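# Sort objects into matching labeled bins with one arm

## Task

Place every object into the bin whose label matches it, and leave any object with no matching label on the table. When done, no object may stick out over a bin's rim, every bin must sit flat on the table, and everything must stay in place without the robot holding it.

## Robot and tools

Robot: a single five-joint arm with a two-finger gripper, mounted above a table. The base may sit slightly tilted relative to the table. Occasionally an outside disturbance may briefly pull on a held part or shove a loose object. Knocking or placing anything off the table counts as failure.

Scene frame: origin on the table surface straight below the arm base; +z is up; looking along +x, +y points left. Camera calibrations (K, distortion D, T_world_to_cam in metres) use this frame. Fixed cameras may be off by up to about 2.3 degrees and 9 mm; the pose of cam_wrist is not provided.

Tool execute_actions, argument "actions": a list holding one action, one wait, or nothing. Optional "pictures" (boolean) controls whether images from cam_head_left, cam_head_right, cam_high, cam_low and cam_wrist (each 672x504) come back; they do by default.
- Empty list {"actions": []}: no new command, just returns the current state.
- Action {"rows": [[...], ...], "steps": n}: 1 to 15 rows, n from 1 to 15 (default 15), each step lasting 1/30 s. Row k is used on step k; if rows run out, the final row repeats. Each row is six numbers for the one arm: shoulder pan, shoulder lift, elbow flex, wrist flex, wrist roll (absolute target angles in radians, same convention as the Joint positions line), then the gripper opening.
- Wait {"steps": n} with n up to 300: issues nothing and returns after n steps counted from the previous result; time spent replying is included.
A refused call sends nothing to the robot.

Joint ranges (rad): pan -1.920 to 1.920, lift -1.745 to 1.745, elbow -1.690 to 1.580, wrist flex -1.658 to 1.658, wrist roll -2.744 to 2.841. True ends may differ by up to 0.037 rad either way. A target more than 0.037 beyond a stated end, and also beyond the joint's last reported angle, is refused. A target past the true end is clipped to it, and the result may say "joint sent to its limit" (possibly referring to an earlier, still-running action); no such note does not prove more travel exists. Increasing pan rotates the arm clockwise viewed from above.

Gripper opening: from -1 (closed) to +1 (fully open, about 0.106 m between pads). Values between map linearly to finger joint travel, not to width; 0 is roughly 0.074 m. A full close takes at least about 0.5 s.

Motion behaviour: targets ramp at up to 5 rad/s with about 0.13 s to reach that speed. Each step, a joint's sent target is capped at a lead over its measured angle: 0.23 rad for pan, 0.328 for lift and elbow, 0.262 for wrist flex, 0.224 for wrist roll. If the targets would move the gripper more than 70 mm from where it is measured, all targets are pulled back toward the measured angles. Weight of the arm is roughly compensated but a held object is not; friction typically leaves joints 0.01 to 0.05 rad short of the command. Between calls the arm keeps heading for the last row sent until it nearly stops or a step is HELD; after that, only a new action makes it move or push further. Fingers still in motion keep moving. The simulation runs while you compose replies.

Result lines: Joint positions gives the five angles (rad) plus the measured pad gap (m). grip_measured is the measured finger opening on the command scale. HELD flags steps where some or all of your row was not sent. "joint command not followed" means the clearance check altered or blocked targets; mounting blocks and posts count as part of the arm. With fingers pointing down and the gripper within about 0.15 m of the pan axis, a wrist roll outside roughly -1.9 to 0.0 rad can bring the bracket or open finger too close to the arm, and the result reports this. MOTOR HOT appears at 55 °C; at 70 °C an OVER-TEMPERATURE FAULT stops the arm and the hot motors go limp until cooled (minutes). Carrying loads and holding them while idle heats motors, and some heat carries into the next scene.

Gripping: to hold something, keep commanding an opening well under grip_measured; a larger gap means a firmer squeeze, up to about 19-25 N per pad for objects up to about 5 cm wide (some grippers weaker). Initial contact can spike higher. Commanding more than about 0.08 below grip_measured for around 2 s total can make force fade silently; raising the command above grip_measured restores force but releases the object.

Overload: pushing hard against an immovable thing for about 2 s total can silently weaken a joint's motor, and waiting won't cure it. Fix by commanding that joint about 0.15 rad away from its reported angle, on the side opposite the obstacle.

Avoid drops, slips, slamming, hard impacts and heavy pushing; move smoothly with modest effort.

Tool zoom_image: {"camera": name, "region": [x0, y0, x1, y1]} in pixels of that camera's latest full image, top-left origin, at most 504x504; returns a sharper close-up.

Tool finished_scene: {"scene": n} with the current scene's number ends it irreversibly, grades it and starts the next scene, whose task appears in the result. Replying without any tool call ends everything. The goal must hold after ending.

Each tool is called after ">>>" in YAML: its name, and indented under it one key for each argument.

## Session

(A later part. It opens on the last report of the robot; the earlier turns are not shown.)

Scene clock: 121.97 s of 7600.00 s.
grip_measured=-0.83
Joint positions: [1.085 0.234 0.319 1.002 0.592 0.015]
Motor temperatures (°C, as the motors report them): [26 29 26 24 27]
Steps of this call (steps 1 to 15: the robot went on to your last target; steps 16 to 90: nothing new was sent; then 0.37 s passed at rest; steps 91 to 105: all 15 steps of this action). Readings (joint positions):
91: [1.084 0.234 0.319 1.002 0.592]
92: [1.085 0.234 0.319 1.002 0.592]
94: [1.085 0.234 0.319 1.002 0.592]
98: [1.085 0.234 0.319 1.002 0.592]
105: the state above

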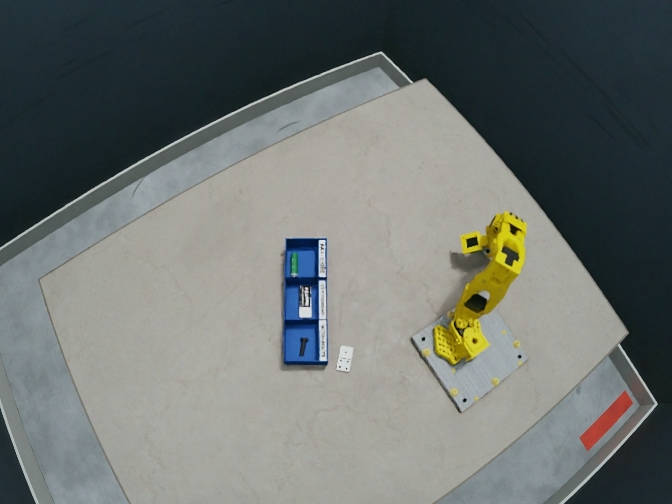

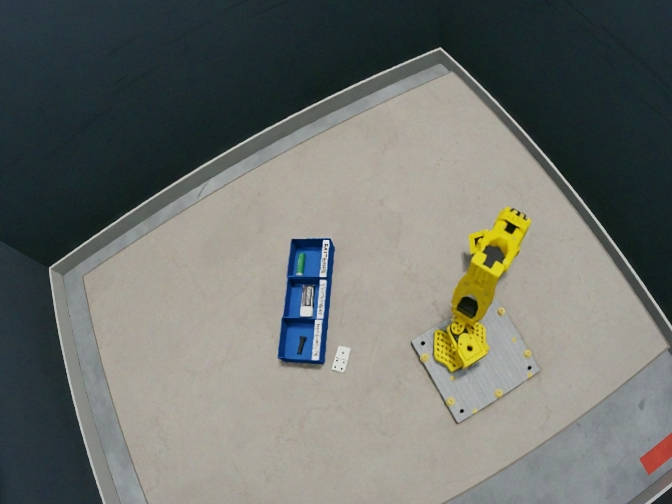

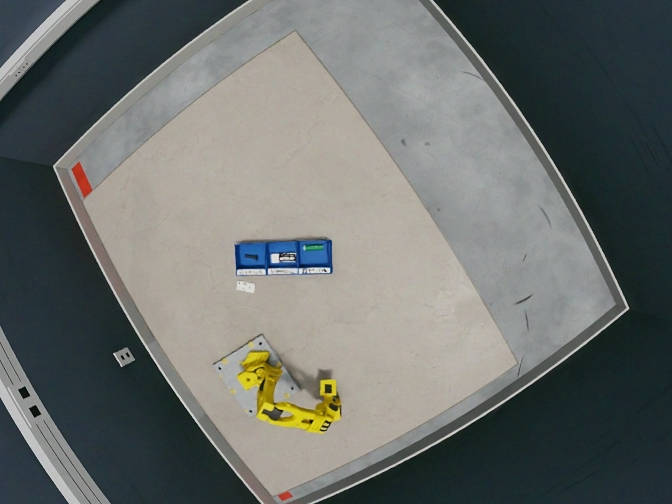

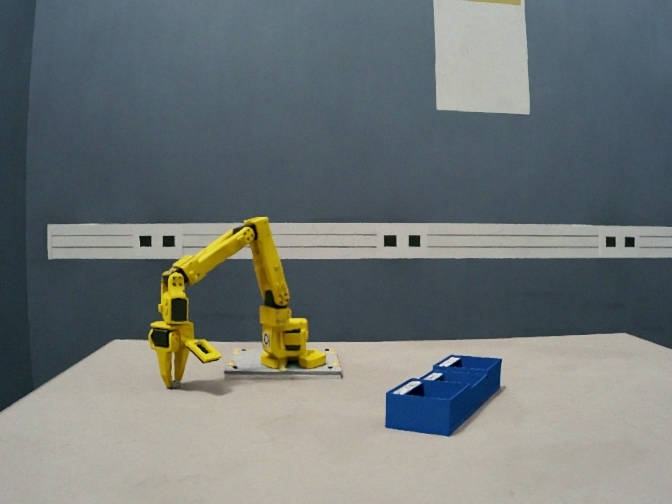

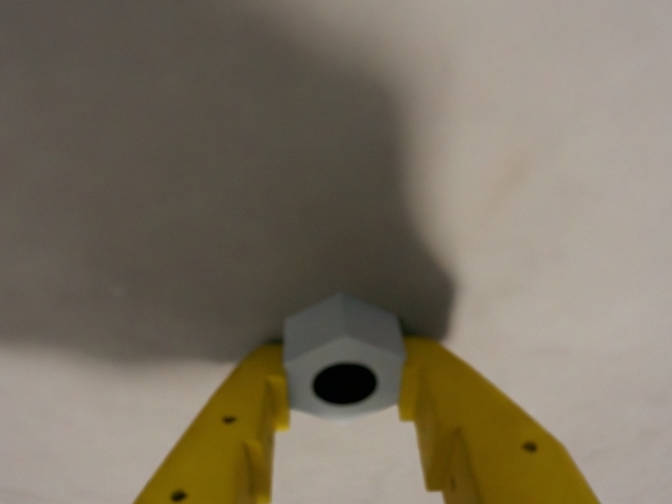

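>>> execute_actions:
  actions:
    - {"rows":[[1.09,0.19,0.3,1.06,0.6,-0.9],[1.09,0.12,0.26,1.16,0.55,-0.9],[1.09,0.06,0.2,1.26,0.5,-0.9],[1.09,0.01,0.14,1.34,0.4,-0.9],[1.09,-0.03,0.08,1.4,0.3,-0.9],[1.09,-0.03,0.05,1.42,0.2,-0.9],[1.09,-0.03,0.05,1.42,0.1,-0.9],[0.9,-0.03,0.05,1.42,0.0,-0.9],[0.7,-0.03,0.05,1.42,-0.1,-0.9],[-1.12,-0.03,0.05,1.42,-0.2,-0.9]],"steps":15}
  pictures: false

>>> execute_actions:
  actions:
    - {"rows":[[-1.12,-0.03,0.05,1.42,-0.2,-0.9]],"steps":15}
  pictures: false

>>> execute_actions:
  actions:
    - {"rows":[[-1.12,-0.03,0.05,1.42,-0.2,-0.9]],"steps":15}
  pictures: false

>>> execute_actions:
  actions:
    - {"rows":[[-1.12,0.0,0.0,1.44,-0.2,-0.9],[-1.12,0.03,-0.08,1.47,-0.2,-0.9],[-1.12,0.08,-0.17,1.5,-0.2,-0.9],[-1.12,0.13,-0.27,1.52,-0.2,-0.9],[-1.12,0.19,-0.37,1.53,-0.2,-0.9],[-1.12,0.25,-0.47,1.53,-0.2,-0.9],[-1.12,0.31,-0.56,1.53,-0.2,-0.9],[-1.12,0.37,-0.64,1.53,-0.2,-0.9],[-1.12,0.43,-0.71,1.53,-0.2,-0.9],[-1.12,0.49,-0.77,1.53,-0.2,-0.9],[-1.12,0.54,-0.82,1.53,-0.2,-0.9],[-1.12,0.59,-0.85,1.53,-0.2,-0.9],[-1.12,0.63,-0.87,1.53,-0.2,-0.9]],"steps":15}
  pictures: false

>>> execute_actions:
  actions:
    - {"rows":[[-1.12,0.66,-0.87,1.53,-0.2,-0.9],[-1.12,0.69,-0.87,1.52,-0.2,-0.9],[-1.12,0.72,-0.87,1.5,-0.2,-0.9],[-1.12,0.75,-0.87,1.47,-0.2,-0.9],[-1.12,0.78,-0.87,1.44,-0.2,-0.9]],"steps":15}

Scene clock: 126.47 s of 7600.00 s.
grip_measured=-0.82
Joint positions: [ 0.769 -0.019  0.067  1.412 -0.04   0.015]
Motor temperatures (°C, as the motors report them): [26 29 26 24 27]
Steps of this call (steps 1 to 15: the robot went on to your last target; steps 16 to 110: nothing new was sent; then 0.33 s passed at rest; steps 111 to 125: all 15 steps of this action). Readings (joint positions):
111: [1.085 0.234 0.319 1.002 0.592]
112: [1.085 0.231 0.317 1.010 0.592]
114: [1.085 0.176 0.287 1.089 0.563]
118: [1.085 0.011 0.112 1.335 0.354]
125: the state above

Scene clock: 126.97 s of 7600.00 s.
grip_measured=-0.82
Joint positions: [-0.104 -0.019  0.067  1.412 -0.191  0.015]
Motor temperatures (°C, as the motors report them): [26 29 26 24 27]
Steps of this call (steps 1 to 15: all 15 steps of this action). Readings (joint positions):
1: [0.711 -0.019 0.067 1.412 -0.092]
2: [0.654 -0.019 0.067 1.412 -0.132]
4: [0.538 -0.019 0.067 1.412 -0.172]
8: [0.305 -0.019 0.067 1.412 -0.189]
15: the state above

Scene clock: 127.47 s of 7600.00 s.
grip_measured=-0.82
Joint positions: [-0.976 -0.019  0.067  1.413 -0.192  0.015]
Motor temperatures (°C, as the motors report them): [26 29 26 24 27]
Steps of this call (steps 1 to 15: all 15 steps of this action). Readings (joint positions):
1: [-0.162 -0.019 0.067 1.412 -0.191]
2: [-0.220 -0.019 0.067 1.412 -0.191]
4: [-0.335 -0.019 0.067 1.412 -0.192]
8: [-0.568 -0.019 0.067 1.413 -0.192]
15: the state above

Scene clock: 127.97 s of 7600.00 s.
grip_measured=-0.82
Joint positions: [-1.114  0.571 -0.796  1.521 -0.192  0.015]
Motor temperatures (°C, as the motors report them): [26 29 26 24 27]
Steps of this call (steps 1 to 15: all 15 steps of this action). Readings (joint positions):
1: [-1.028 -0.019 0.066 1.413 -0.192]
2: [-1.067 -0.015 0.057 1.421 -0.192]
4: [-1.102 0.022 -0.019 1.456 -0.192]
8: [-1.114 0.199 -0.313 1.514 -0.192]
15: the state above

Scene clock: 128.47 s of 7600.00 s.
grip_measured=-0.82
Joint positions: [-1.114  0.765 -0.852  1.448 -0.192  0.015]
Motor temperatures (°C, as the motors report them): [26 29 26 24 27]
Steps of this call (steps 1 to 15: all 15 steps of this action). Readings (joint positions):
1: [-1.114 0.594 -0.821 1.522 -0.192]
2: [-1.114 0.616 -0.835 1.522 -0.192]
4: [-1.114 0.665 -0.849 1.516 -0.192]
8: [-1.114 0.757 -0.852 1.461 -0.192]
15: the state above

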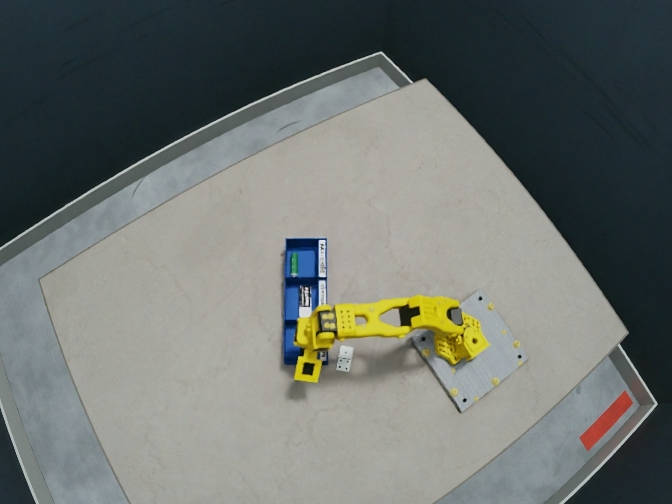

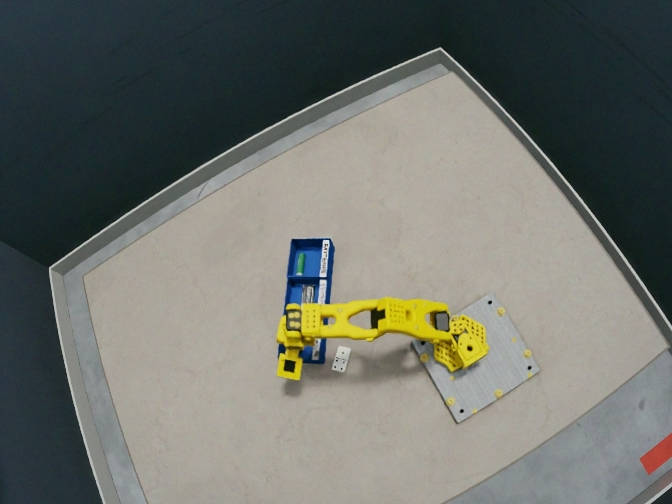

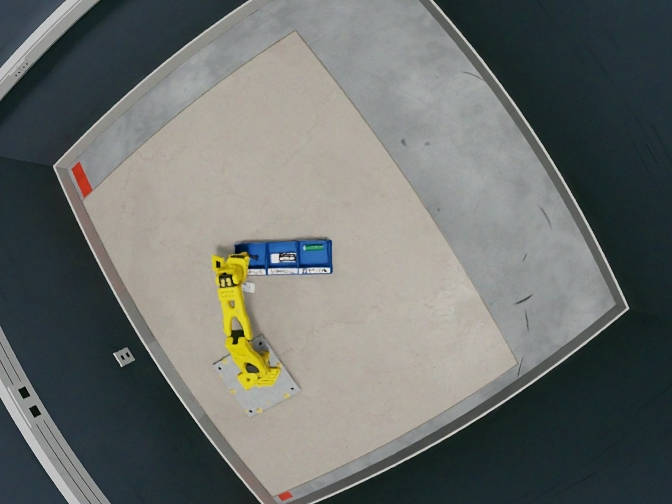

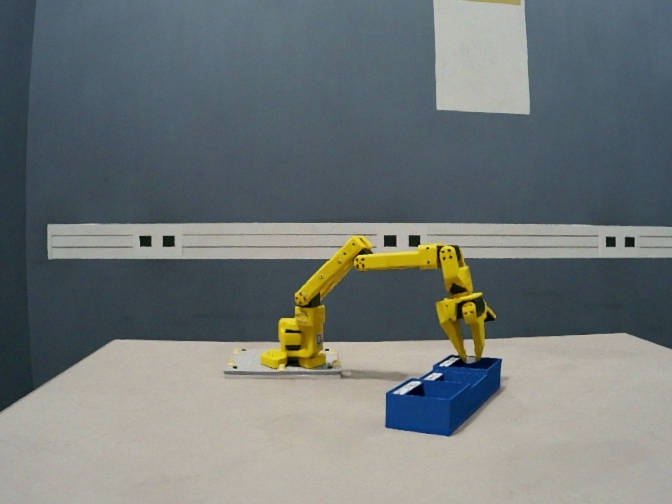

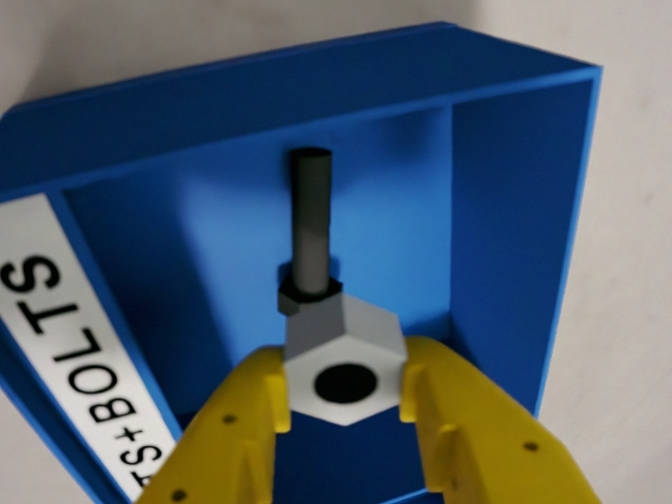

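>>> execute_actions:
  actions:
    - {"rows":[[-1.12,0.81,-0.89,1.42,-0.2,-0.9],[-1.12,0.85,-0.91,1.39,-0.2,-0.9],[-1.12,0.89,-0.92,1.37,-0.2,-0.9],[-1.12,0.92,-0.92,1.36,-0.2,-0.9]],"steps":12}

Scene clock: 130.07 s of 7600.00 s.
grip_measured=-0.82
Joint positions: [-1.114  0.904 -0.901  1.369 -0.192  0.015]
Motor temperatures (°C, as the motors report them): [26 29 26 24 27]
Steps of this call (steps 1 to 15: the robot went on to your last target; steps 16 to 36: nothing new was sent; steps 37 to 48: all 12 steps of this action). Readings (joint positions):
37: [-1.114 0.765 -0.853 1.448 -0.192]
38: [-1.114 0.774 -0.859 1.441 -0.192]
40: [-1.114 0.823 -0.887 1.407 -0.192]
44: [-1.114 0.900 -0.898 1.373 -0.192]
48: the state above

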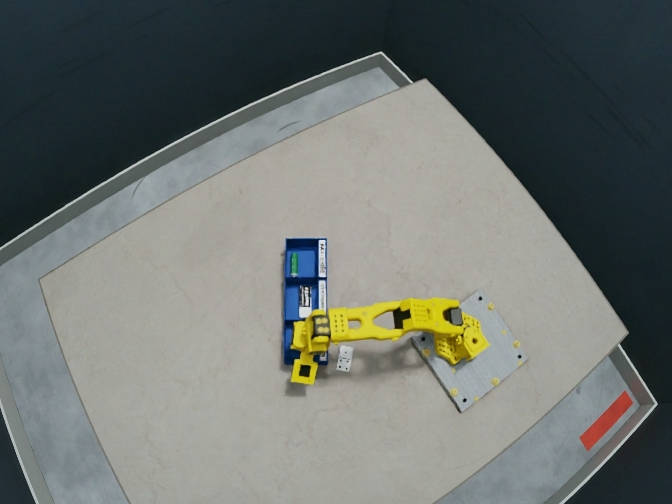

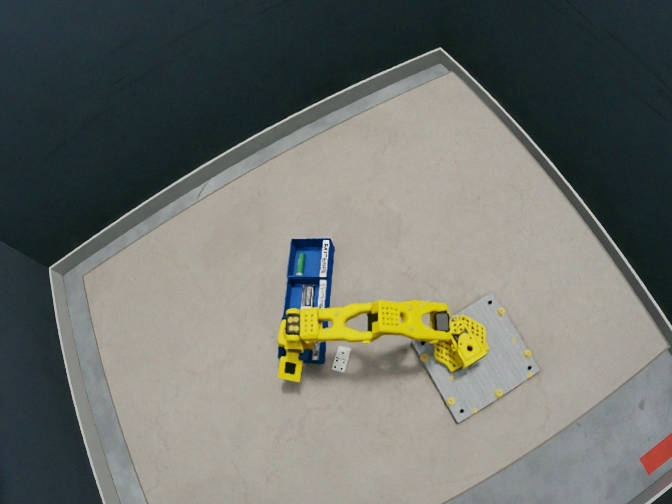

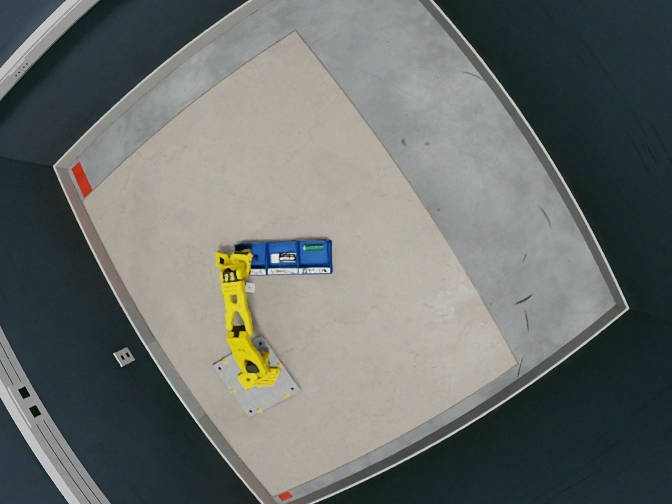

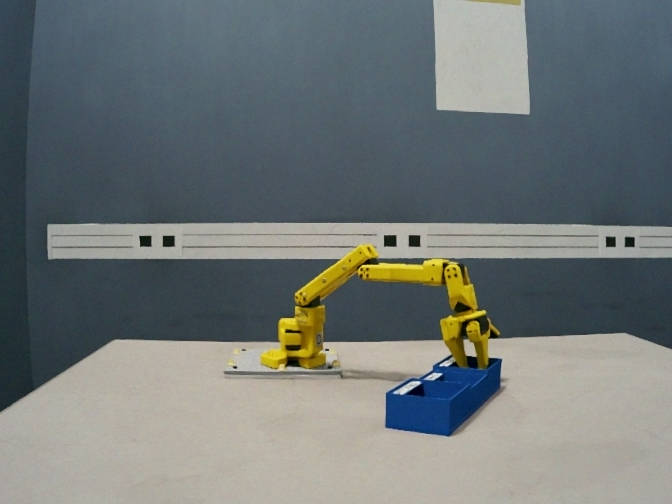

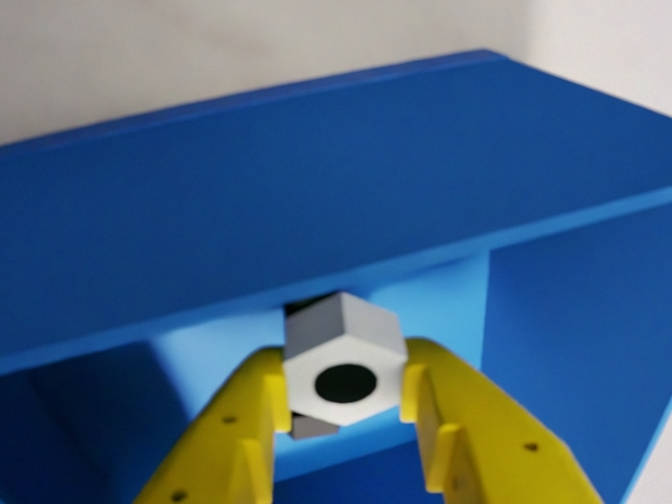

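>>> execute_actions:
  actions:
    - {"rows":[[-1.12,0.92,-0.95,1.37,-0.2,-0.9],[-1.12,0.93,-0.97,1.37,-0.2,-0.9],[-1.12,0.93,-0.97,1.37,-0.2,-0.9],[-1.12,0.93,-0.97,1.37,-0.2,-0.8],[-1.12,0.93,-0.97,1.37,-0.2,-0.74],[-1.12,0.93,-0.97,1.37,-0.2,-0.72],[-1.12,0.93,-0.97,1.37,-0.2,-0.72],[-1.12,0.93,-0.97,1.37,-0.2,-0.72],[-1.12,0.88,-0.95,1.4,-0.2,-0.72],[-1.12,0.82,-0.93,1.44,-0.2,-0.72],[-1.12,0.76,-0.9,1.47,-0.2,-0.72],[-1.12,0.7,-0.87,1.5,-0.2,-0.72],[-1.12,0.62,-0.83,1.52,-0.2,-0.72],[-1.12,0.55,-0.77,1.53,-0.2,-0.72],[-1.12,0.5,-0.72,1.53,-0.2,-0.72]],"steps":15}
  pictures: false

>>> execute_actions:
  actions:
    - {"rows":[[-1.12,0.42,-0.62,1.53,-0.2,-0.72],[-1.12,0.35,-0.52,1.53,-0.2,-0.72],[-1.12,0.3,-0.45,1.53,-0.2,-0.72]],"steps":15}

Scene clock: 132.60 s of 7600.00 s.
grip_measured=-0.73
Joint positions: [-1.114  0.699 -0.855  1.494 -0.192  0.022]
Motor temperatures (°C, as the motors report them): [26 29 26 24 27]
Steps of this call (steps 1 to 15: the robot went on to your last target; steps 16 to 61: nothing new was sent; steps 62 to 76: all 15 steps of this action). Readings (joint positions):
62: [-1.114 0.904 -0.902 1.369 -0.192]
63: [-1.114 0.906 -0.910 1.369 -0.192]
65: [-1.114 0.910 -0.934 1.369 -0.192]
69: [-1.114 0.910 -0.951 1.369 -0.192]
76: the state above

Scene clock: 133.10 s of 7600.00 s.
grip_measured=-0.73
Joint positions: [-1.114  0.314 -0.47   1.522 -0.192  0.022]
Motor temperatures (°C, as the motors report them): [26 29 26 24 27]
Steps of this call (steps 1 to 15: all 15 steps of this action). Readings (joint positions):
1: [-1.114 0.634 -0.813 1.507 -0.192]
2: [-1.114 0.567 -0.764 1.513 -0.192]
4: [-1.114 0.432 -0.631 1.519 -0.192]
8: [-1.114 0.323 -0.483 1.522 -0.192]
15: the state above

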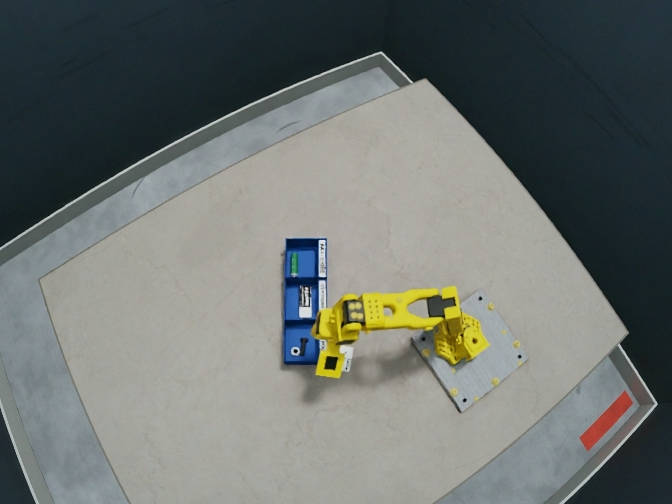

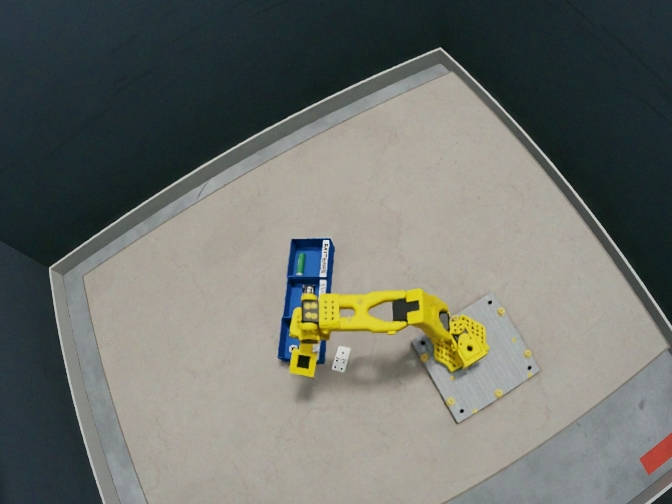

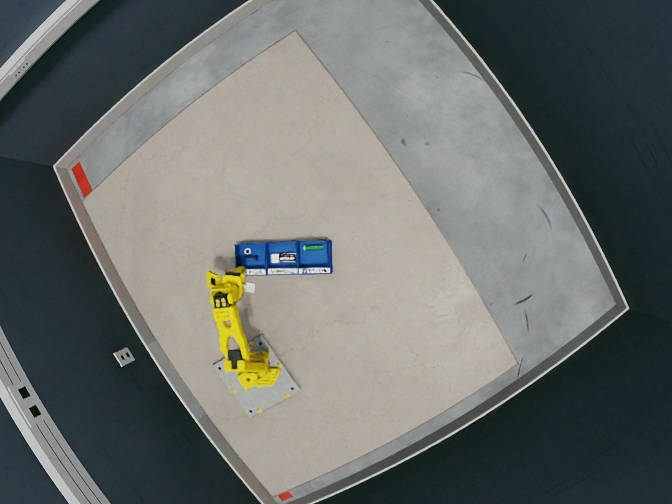

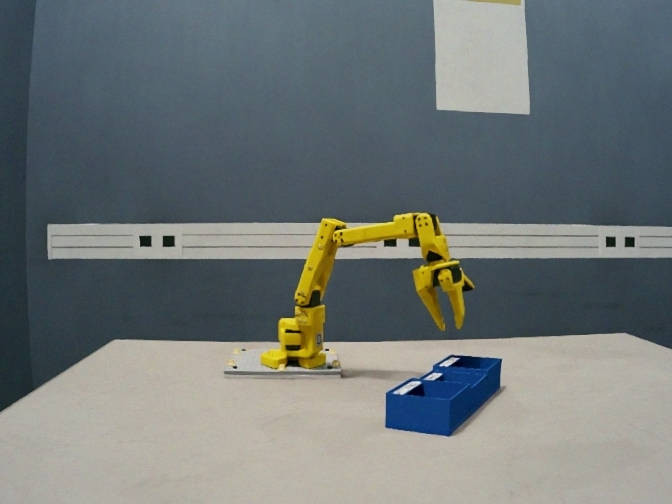

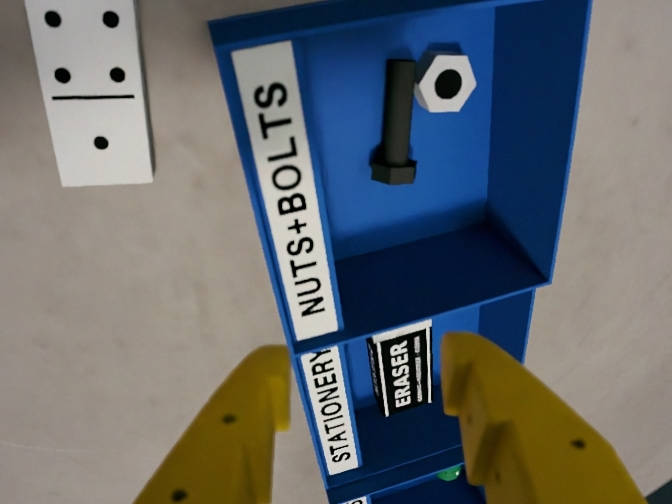

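>>> finished_scene:
  scene: 2

The scene is finished: the task was done.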